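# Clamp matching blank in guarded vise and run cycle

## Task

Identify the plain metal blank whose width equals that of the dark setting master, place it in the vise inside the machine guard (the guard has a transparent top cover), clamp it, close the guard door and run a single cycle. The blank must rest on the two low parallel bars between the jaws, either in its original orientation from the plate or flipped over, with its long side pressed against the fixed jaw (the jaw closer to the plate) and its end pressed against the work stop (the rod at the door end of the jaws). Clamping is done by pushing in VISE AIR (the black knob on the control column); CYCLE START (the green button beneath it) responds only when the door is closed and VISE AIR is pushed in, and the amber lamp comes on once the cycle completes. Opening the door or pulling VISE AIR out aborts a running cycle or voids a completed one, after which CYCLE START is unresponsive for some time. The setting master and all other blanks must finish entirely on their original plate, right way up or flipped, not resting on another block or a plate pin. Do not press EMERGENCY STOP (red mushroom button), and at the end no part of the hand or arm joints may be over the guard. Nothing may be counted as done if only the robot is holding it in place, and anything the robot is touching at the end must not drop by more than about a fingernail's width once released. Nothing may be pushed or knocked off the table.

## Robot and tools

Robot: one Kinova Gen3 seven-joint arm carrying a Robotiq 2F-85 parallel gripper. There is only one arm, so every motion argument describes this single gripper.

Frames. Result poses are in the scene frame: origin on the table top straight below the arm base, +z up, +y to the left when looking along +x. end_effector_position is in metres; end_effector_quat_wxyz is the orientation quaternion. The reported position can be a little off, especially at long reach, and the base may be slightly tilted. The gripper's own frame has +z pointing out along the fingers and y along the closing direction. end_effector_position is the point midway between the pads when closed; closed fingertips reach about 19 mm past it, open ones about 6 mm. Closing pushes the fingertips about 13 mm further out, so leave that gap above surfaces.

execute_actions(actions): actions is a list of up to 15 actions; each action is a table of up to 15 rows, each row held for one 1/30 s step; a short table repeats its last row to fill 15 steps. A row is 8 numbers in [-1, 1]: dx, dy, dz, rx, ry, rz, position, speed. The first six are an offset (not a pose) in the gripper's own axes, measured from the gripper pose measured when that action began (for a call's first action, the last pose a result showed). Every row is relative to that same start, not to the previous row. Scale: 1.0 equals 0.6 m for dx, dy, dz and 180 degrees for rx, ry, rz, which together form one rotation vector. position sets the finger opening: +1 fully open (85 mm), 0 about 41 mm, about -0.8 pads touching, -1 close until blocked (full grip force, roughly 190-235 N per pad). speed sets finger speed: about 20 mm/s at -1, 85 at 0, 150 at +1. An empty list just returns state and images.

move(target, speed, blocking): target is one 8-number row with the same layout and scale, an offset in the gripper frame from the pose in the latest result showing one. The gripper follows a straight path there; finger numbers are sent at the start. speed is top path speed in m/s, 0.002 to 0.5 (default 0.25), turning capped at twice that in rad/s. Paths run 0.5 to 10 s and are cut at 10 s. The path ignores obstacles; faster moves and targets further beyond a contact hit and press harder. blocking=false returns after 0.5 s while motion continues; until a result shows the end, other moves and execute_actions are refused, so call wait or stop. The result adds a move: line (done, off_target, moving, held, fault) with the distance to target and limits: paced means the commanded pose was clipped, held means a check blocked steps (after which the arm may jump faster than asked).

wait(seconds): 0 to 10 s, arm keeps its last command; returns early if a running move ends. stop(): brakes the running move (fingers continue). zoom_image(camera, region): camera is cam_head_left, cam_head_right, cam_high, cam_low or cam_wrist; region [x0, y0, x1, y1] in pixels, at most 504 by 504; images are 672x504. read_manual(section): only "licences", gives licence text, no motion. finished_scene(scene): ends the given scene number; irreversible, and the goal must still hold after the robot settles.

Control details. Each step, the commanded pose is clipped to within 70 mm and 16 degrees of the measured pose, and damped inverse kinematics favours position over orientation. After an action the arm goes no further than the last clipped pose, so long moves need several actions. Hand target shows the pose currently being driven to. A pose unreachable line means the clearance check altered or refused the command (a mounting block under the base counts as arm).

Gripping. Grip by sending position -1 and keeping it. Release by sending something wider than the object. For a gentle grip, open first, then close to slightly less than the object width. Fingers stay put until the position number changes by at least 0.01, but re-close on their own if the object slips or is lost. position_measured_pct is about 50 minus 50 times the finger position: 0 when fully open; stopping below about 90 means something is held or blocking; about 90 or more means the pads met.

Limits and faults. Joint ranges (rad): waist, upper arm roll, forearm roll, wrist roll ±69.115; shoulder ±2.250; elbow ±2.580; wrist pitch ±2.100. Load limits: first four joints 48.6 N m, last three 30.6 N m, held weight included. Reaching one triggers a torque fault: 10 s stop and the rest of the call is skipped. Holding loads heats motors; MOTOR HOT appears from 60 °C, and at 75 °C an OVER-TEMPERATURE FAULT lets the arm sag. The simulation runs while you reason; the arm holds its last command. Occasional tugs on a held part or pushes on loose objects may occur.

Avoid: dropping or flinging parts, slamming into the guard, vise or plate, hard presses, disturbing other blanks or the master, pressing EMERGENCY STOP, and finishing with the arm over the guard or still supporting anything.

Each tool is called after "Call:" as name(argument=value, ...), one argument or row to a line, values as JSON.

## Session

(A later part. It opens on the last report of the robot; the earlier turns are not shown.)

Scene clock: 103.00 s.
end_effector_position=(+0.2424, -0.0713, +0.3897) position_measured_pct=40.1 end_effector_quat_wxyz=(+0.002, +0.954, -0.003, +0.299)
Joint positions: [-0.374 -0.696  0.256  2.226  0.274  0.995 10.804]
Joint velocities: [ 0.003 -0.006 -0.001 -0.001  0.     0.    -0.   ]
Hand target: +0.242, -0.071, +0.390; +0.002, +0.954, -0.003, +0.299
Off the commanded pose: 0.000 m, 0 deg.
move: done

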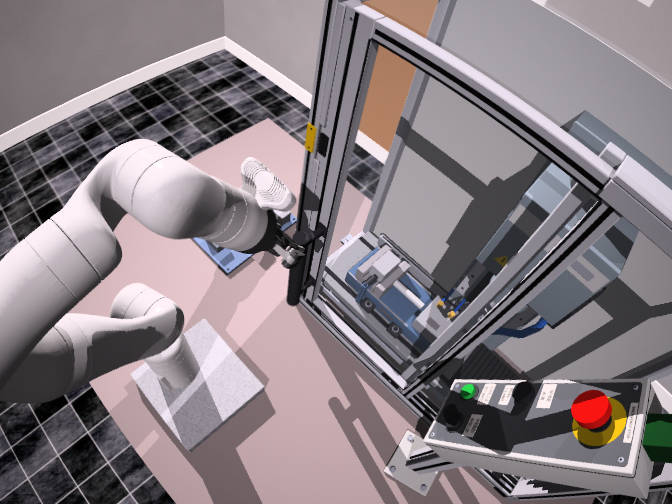

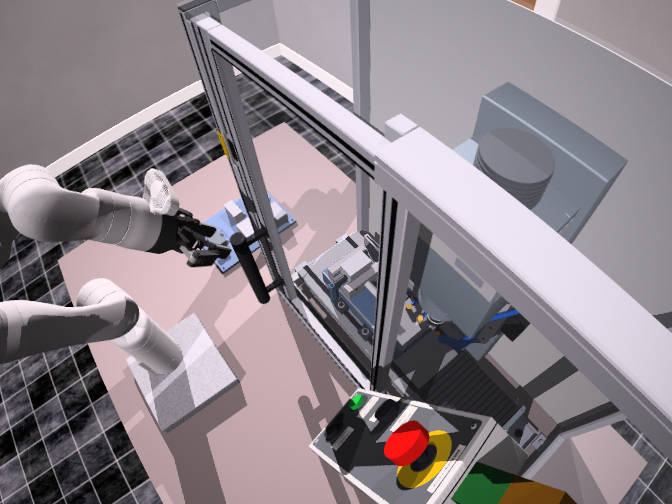

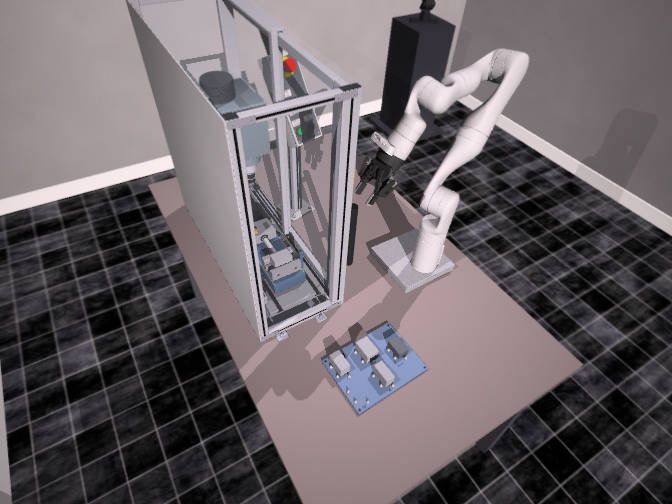

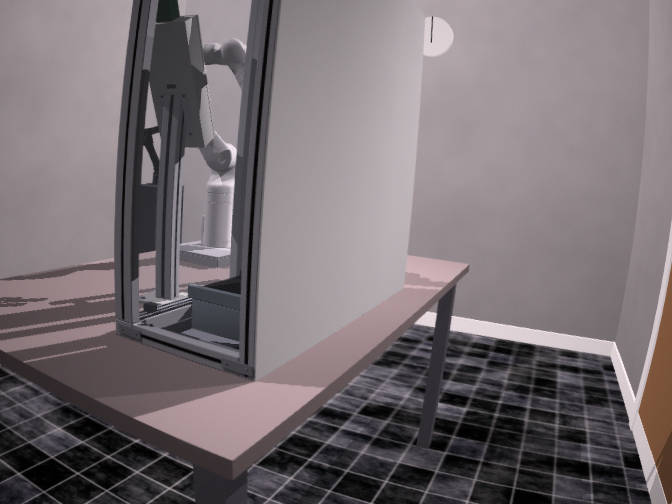

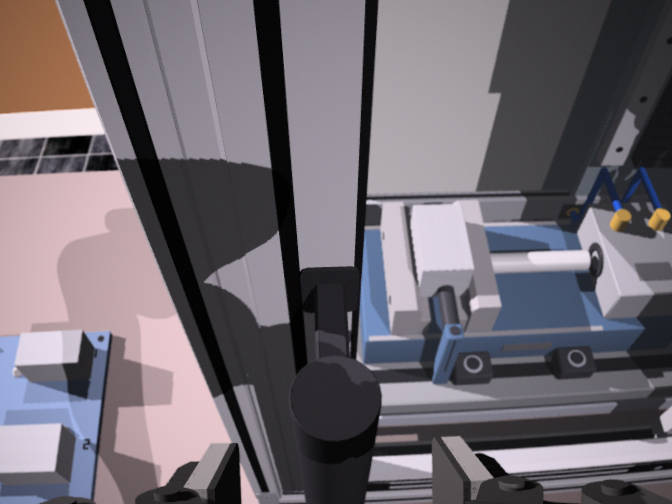

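Call:
move(
  target=[0.046, 0.515, -0.055, -0.221, 0.051, 0.2646, -0.8, 0.0],
  speed=0.3,
)

Scene clock: 106.60 s.
end_effector_position=(+0.2437, -0.3799, +0.4321) position_measured_pct=89.7 end_effector_quat_wxyz=(+0.199, +0.791, -0.477, +0.327)
Joint positions: [ 0.134 -0.239  0.509  2.012  0.648  0.682 10.229]
Joint velocities: [-0.001  0.01   0.004  0.     0.003  0.001 -0.003]
Hand target: +0.244, -0.380, +0.432; +0.199, +0.791, -0.477, +0.326
Off the commanded pose: 0.001 m, 0 deg.
move: done

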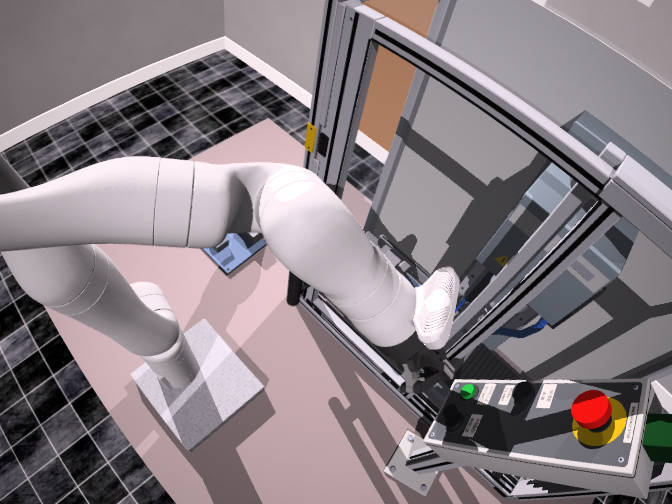

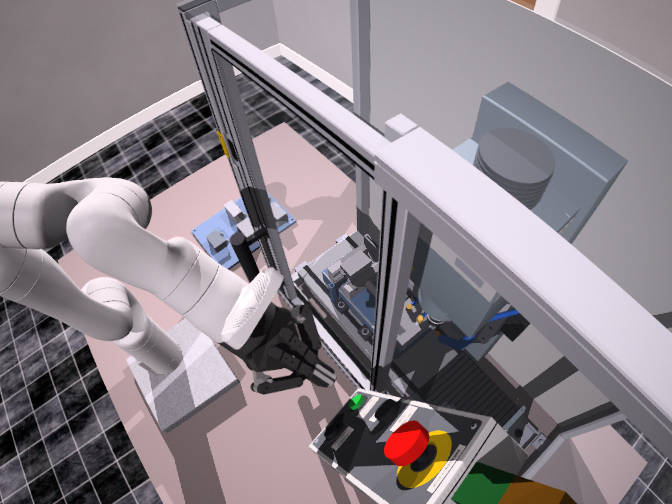

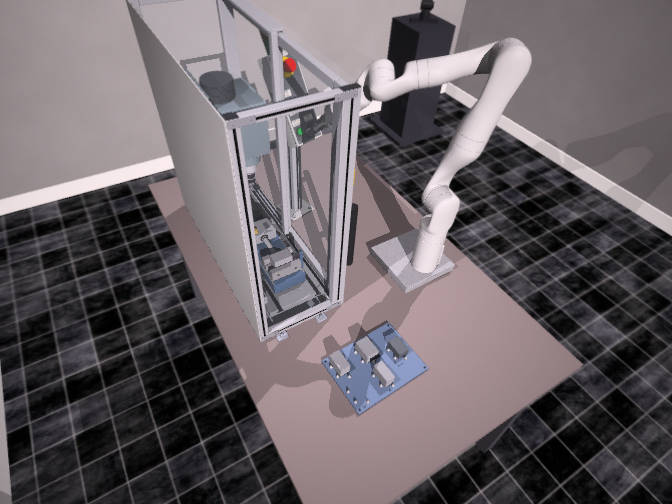

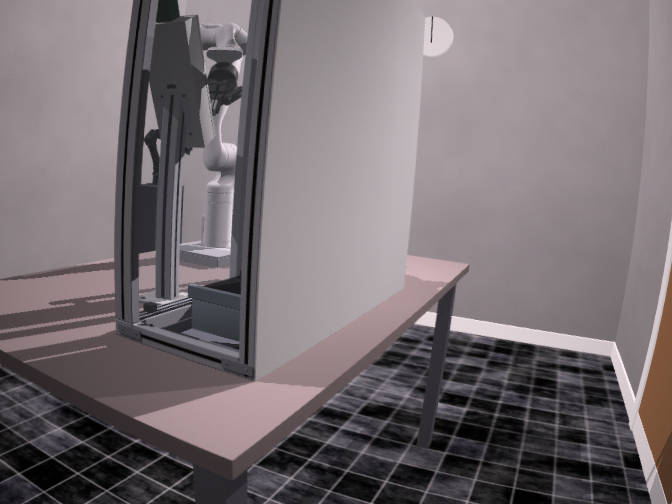

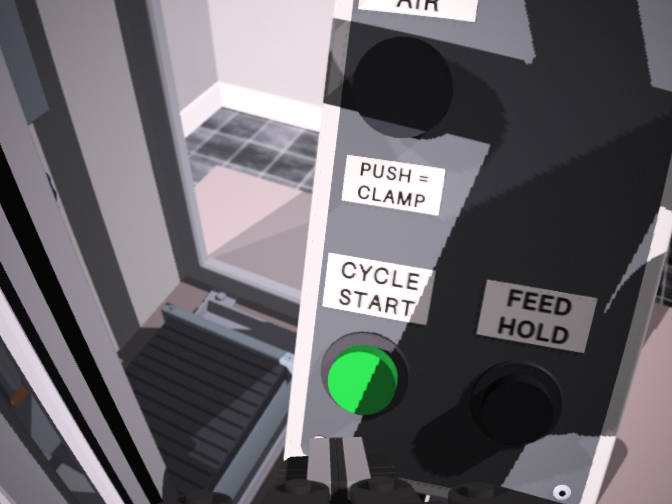

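Call:
move(
  target=[0.0134, 0.0101, 0.054, 0, 0, 0, -0.8, 0.0],
  speed=0.05,
)

Call:
move(
  target=[0.004, 0.003, 0.0159, 0, 0, 0, -0.8, 0.0],
  speed=0.012,
)

Scene clock: 107.73 s.
end_effector_position=(+0.2514, -0.4080, +0.4148) position_measured_pct=89.7 end_effector_quat_wxyz=(+0.198, +0.791, -0.477, +0.327)
Joint positions: [ 0.118 -0.152  0.634  2.006  0.573  0.558 10.328]
Joint velocities: [-0.002  0.007 -0.002 -0.001 -0.002 -0.001  0.002]
Hand target: +0.252, -0.408, +0.415; +0.199, +0.791, -0.477, +0.326
Off the commanded pose: 0.000 m, 0 deg.
move: done

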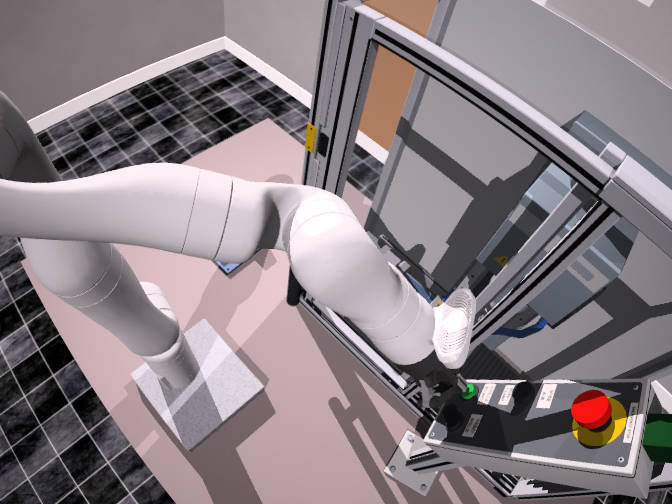

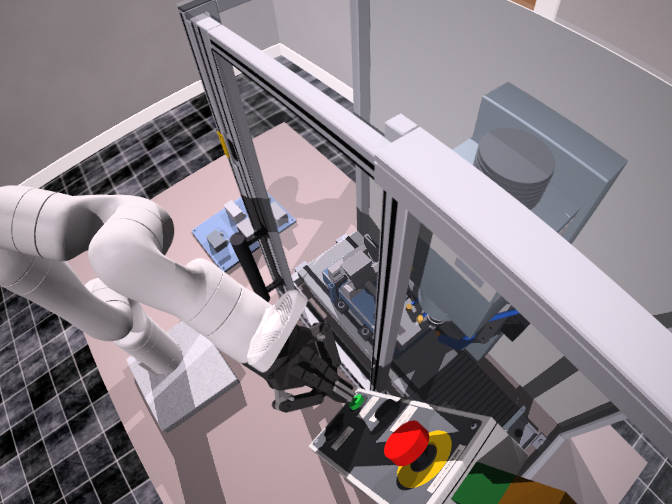

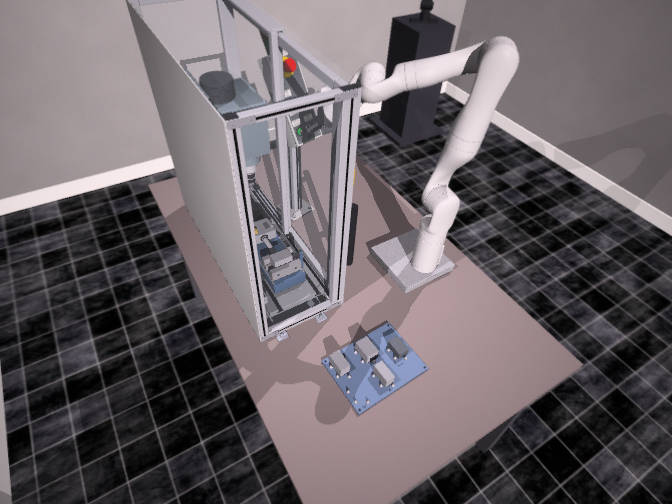

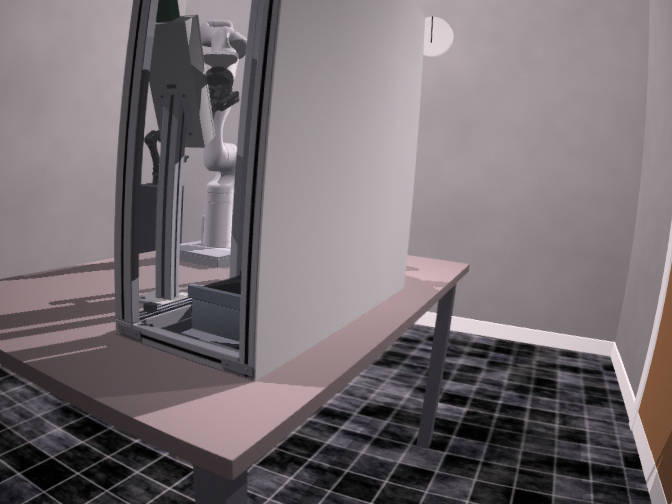

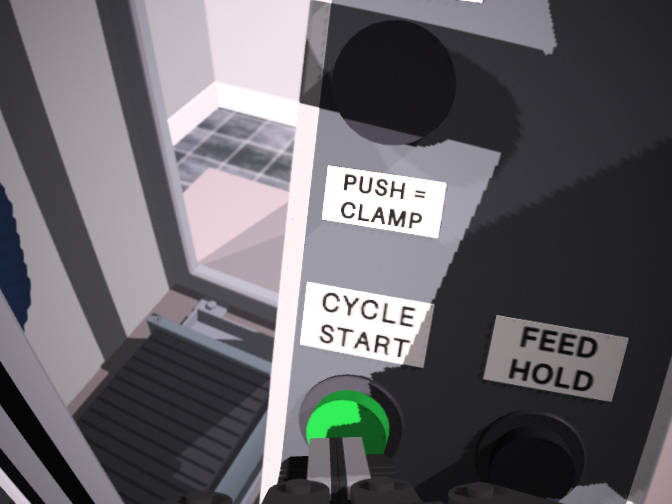

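Scene clock: 108.80 s.
end_effector_position=(+0.2541, -0.4141, +0.4108) position_measured_pct=89.7 end_effector_quat_wxyz=(+0.196, +0.791, -0.477, +0.328)
Joint positions: [ 0.111 -0.129  0.669  2.003  0.533  0.525 10.37 ]
Joint velocities: [ 0.004  0.001 -0.002  0.    -0.004 -0.001  0.002]
Hand target: +0.254, -0.416, +0.410; +0.198, +0.791, -0.477, +0.327
Off the commanded pose: 0.002 m, 0 deg.
move: done

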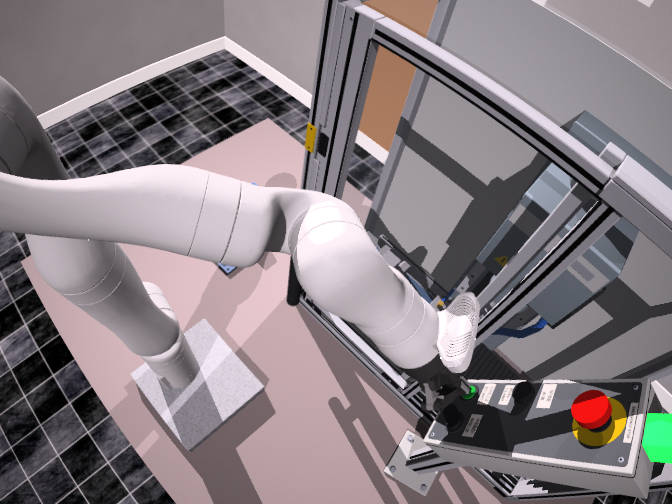

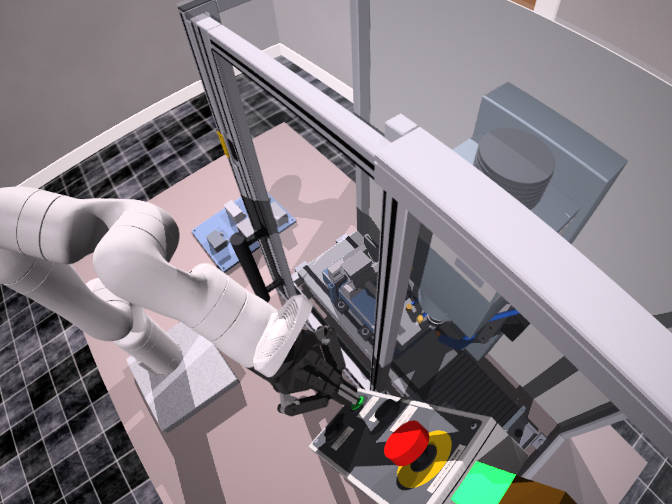

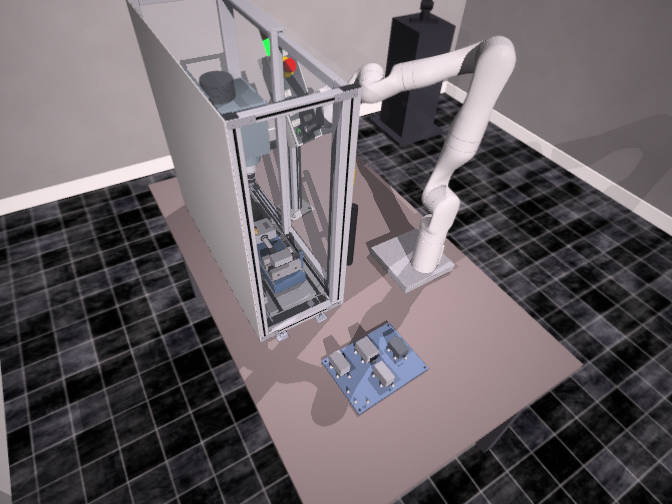

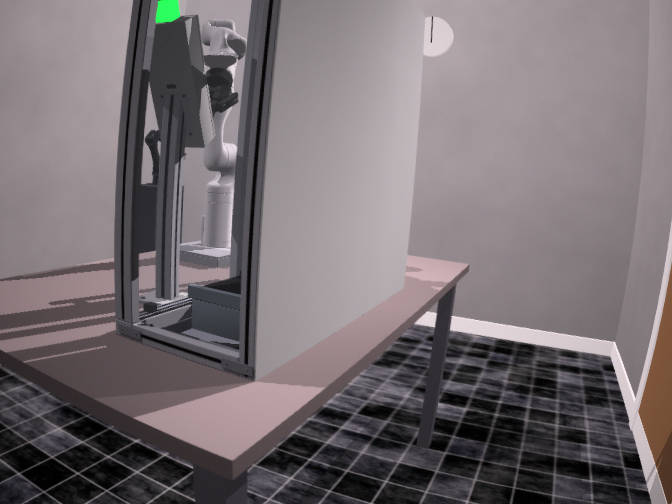

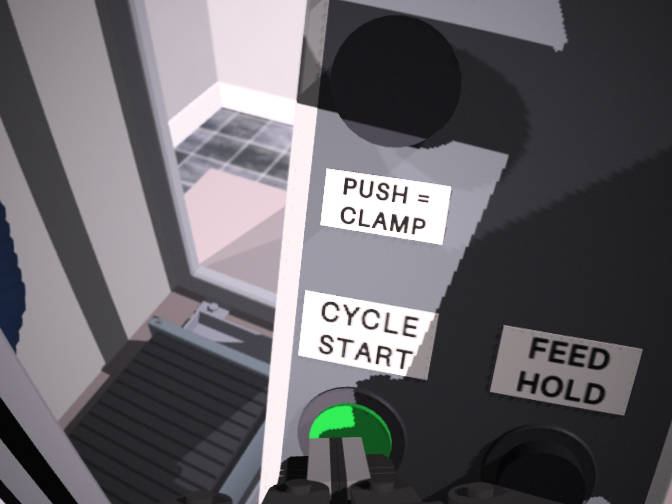

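Green lamp on. Back off.

Call:
move(
  target=[-0.06, 0.03, -0.1, 0, 0, 0, -0.8, 0.0],
  speed=0.15,
)

Call:
wait(
  seconds=6,
)

Scene clock: 109.80 s.
end_effector_position=(+0.2067, -0.3625, +0.4279) position_measured_pct=89.7 end_effector_quat_wxyz=(+0.196, +0.791, -0.477, +0.328)
Joint positions: [ 0.171 -0.352  0.466  2.088  0.68   0.718 10.229]
Joint velocities: [ 0.003 -0.01   0.001  0.     0.001  0.001 -0.001]
Hand target: +0.206, -0.363, +0.428; +0.196, +0.791, -0.477, +0.328
Off the commanded pose: 0.000 m, 0 deg.
move: done

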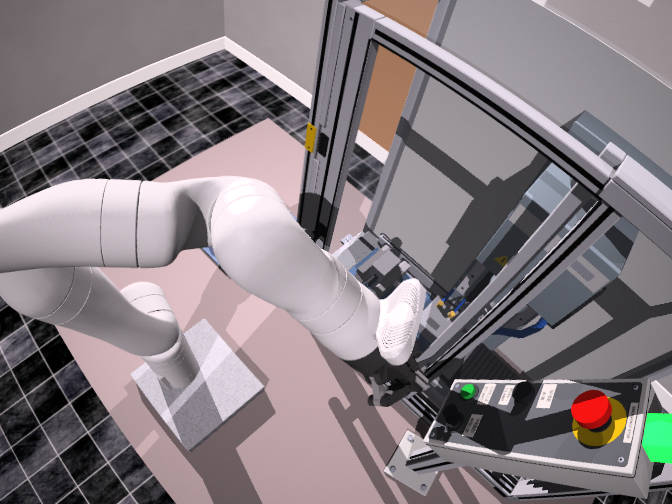

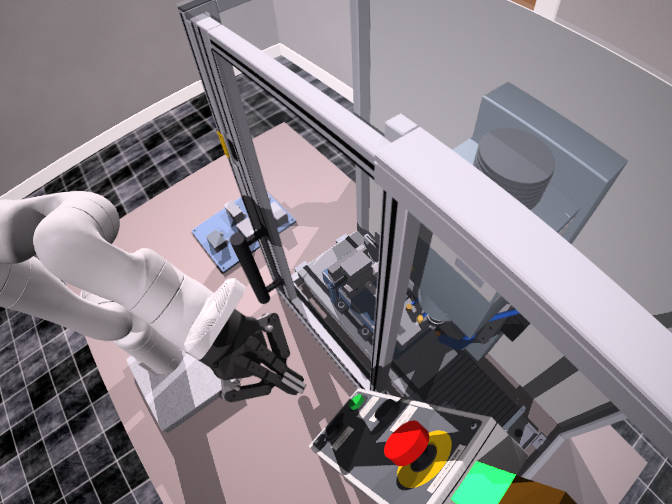

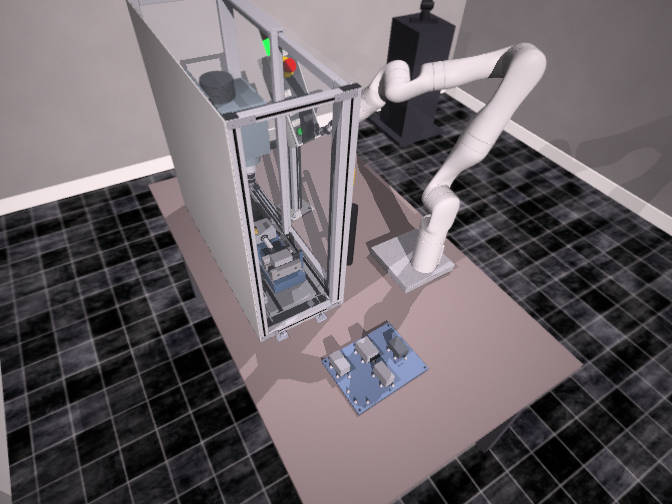

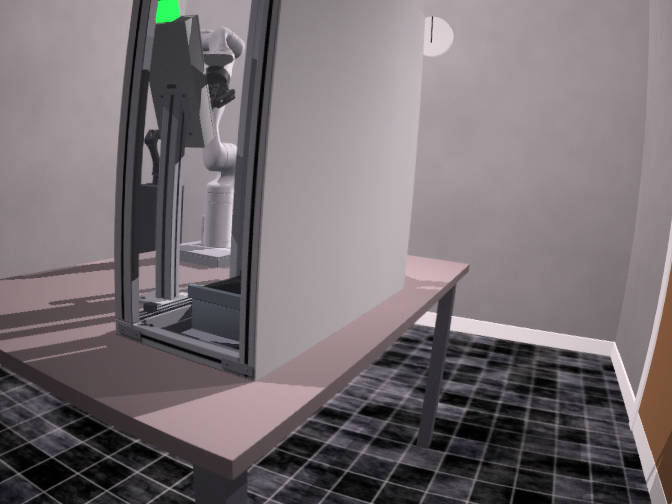

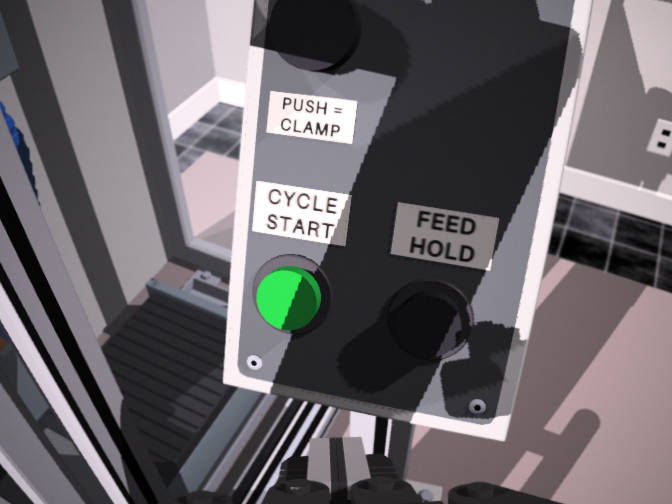

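Scene clock: 115.80 s.
end_effector_position=(+0.2065, -0.3626, +0.4281) position_measured_pct=89.7 end_effector_quat_wxyz=(+0.196, +0.791, -0.477, +0.328)
Joint positions: [ 0.171 -0.353  0.466  2.088  0.68   0.718 10.229]
Joint velocities: [-0. -0.  0.  0.  0.  0. -0.]
Hand target: +0.206, -0.363, +0.428; +0.196, +0.791, -0.477, +0.328
Off the commanded pose: 0.000 m, 0 deg.
wait: 6.00 s; at rest by 0.17 s

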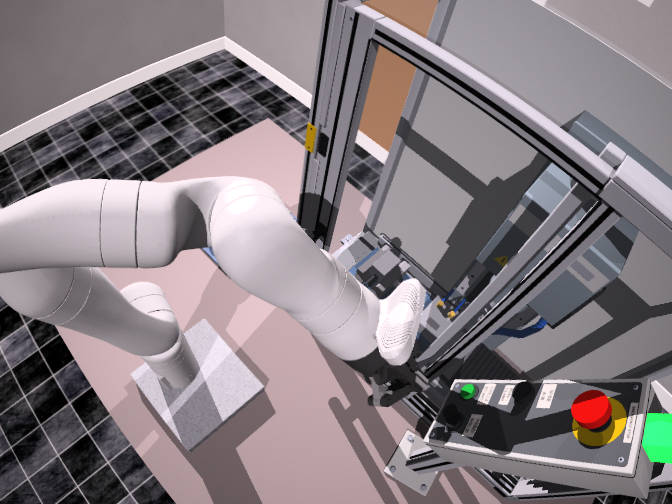

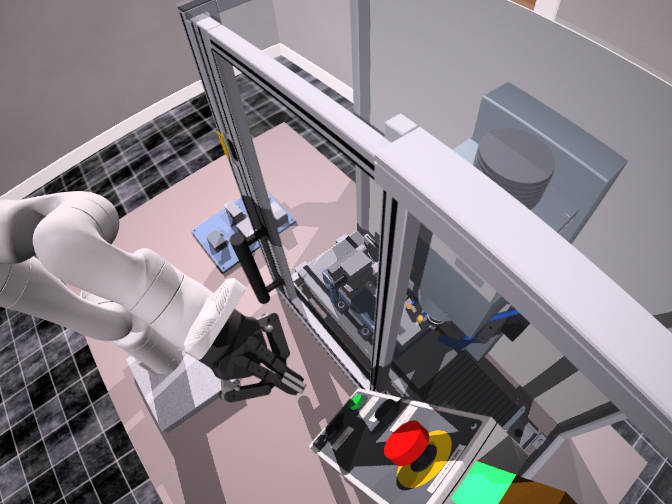

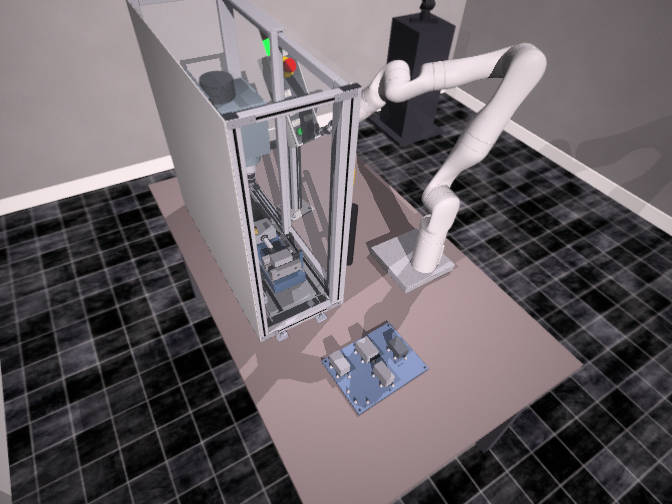

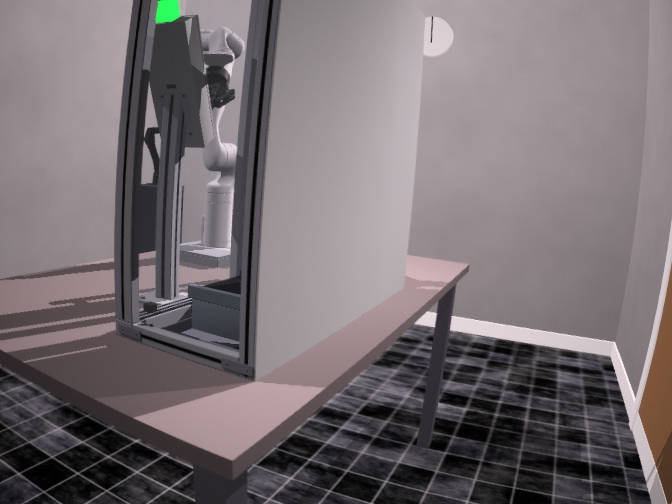

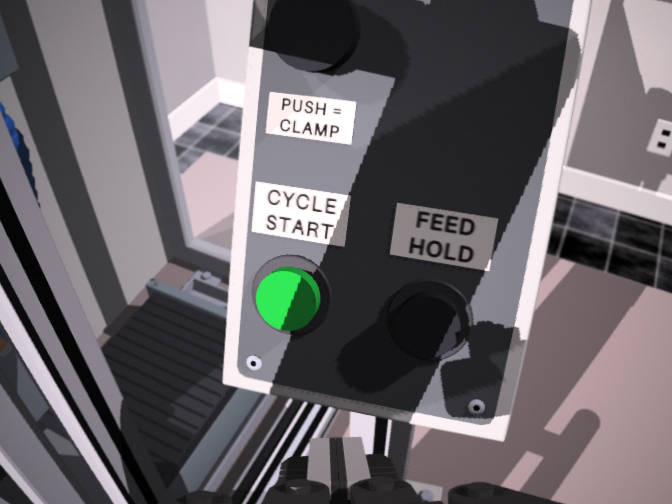

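Call:
wait(
  seconds=10,
)

Scene clock: 125.90 s.
end_effector_position=(+0.2065, -0.3626, +0.4281) position_measured_pct=89.7 end_effector_quat_wxyz=(+0.196, +0.791, -0.477, +0.328)
Joint positions: [ 0.171 -0.353  0.466  2.088  0.68   0.718 10.229]
Joint velocities: [ 0.001  0.    -0.     0.    -0.001  0.     0.   ]
Hand target: +0.206, -0.363, +0.428; +0.196, +0.791, -0.477, +0.328
Off the commanded pose: 0.000 m, 0 deg.
wait: 10.00 s; at rest by 0.07 s

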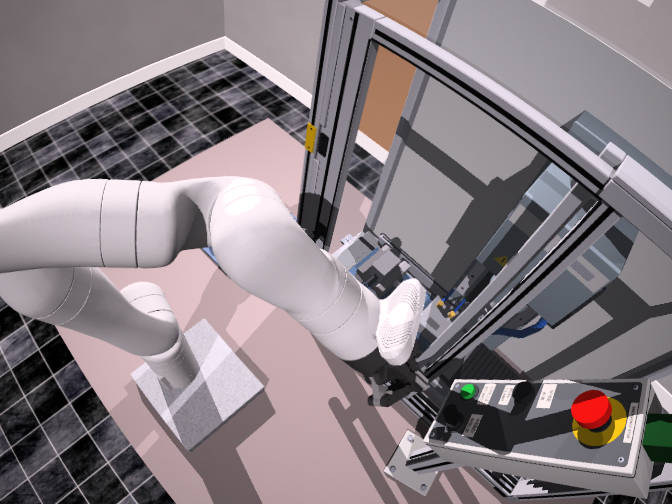

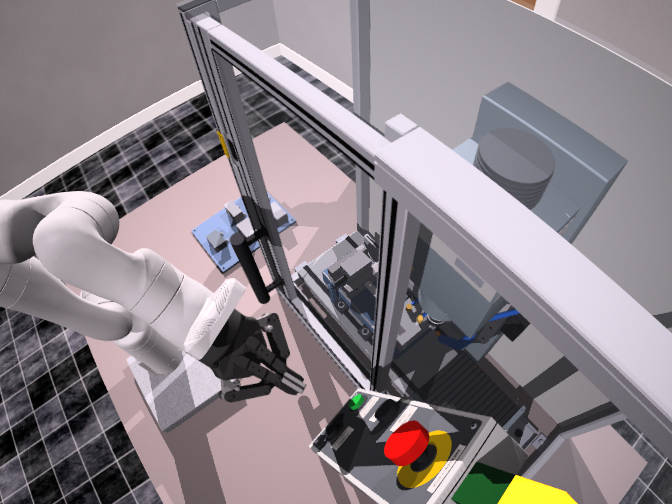

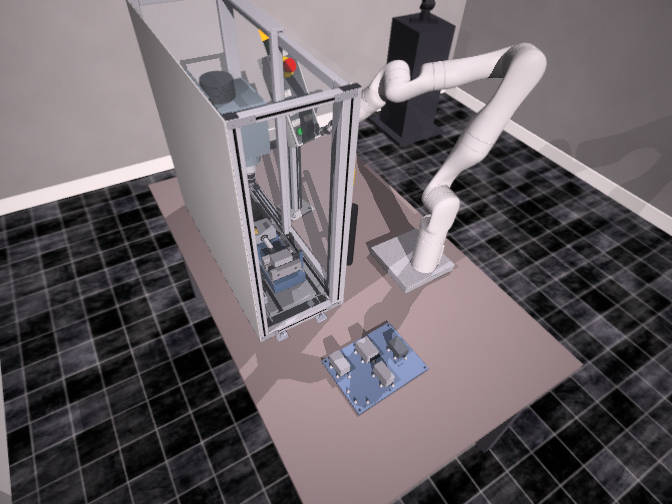

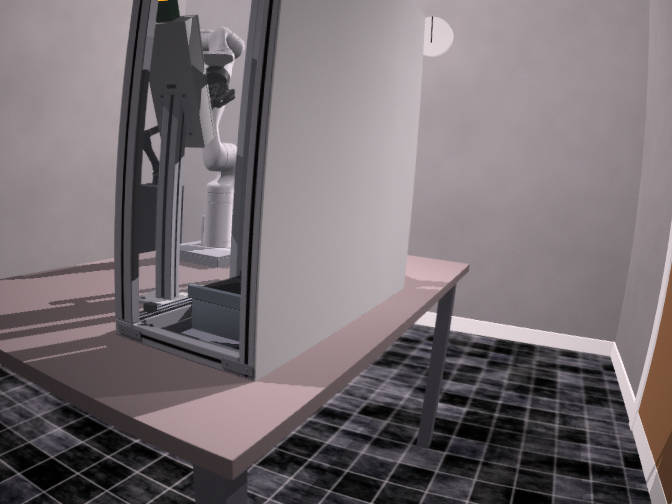

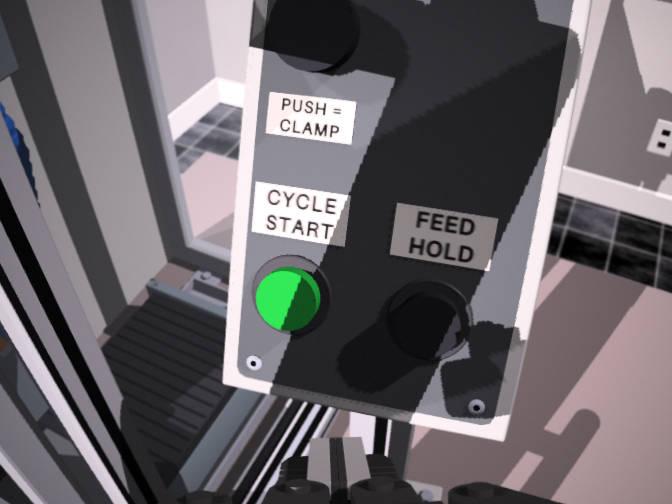

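Amber is lit. Quick check on the plate.

Call:
zoom_image(
  camera="cam_high",
  region=[310, 310, 440, 425],
)

Region (310, 310, 440, 425) of cam_high's 672x504 image, scaled by 3.877, with more detail than that image has; it fills the top 446 rows of this view, and the rest is white.

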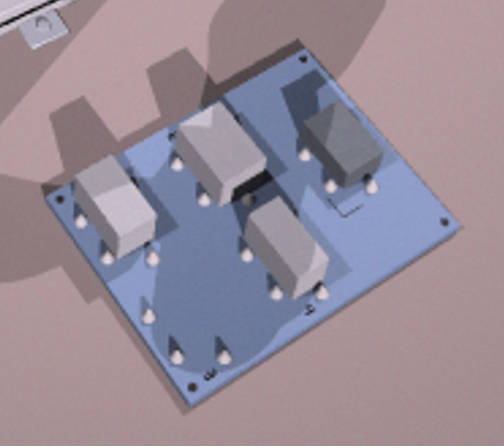

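Call:
finished_scene(
  scene=1,
)

The scene is finished: the task was done.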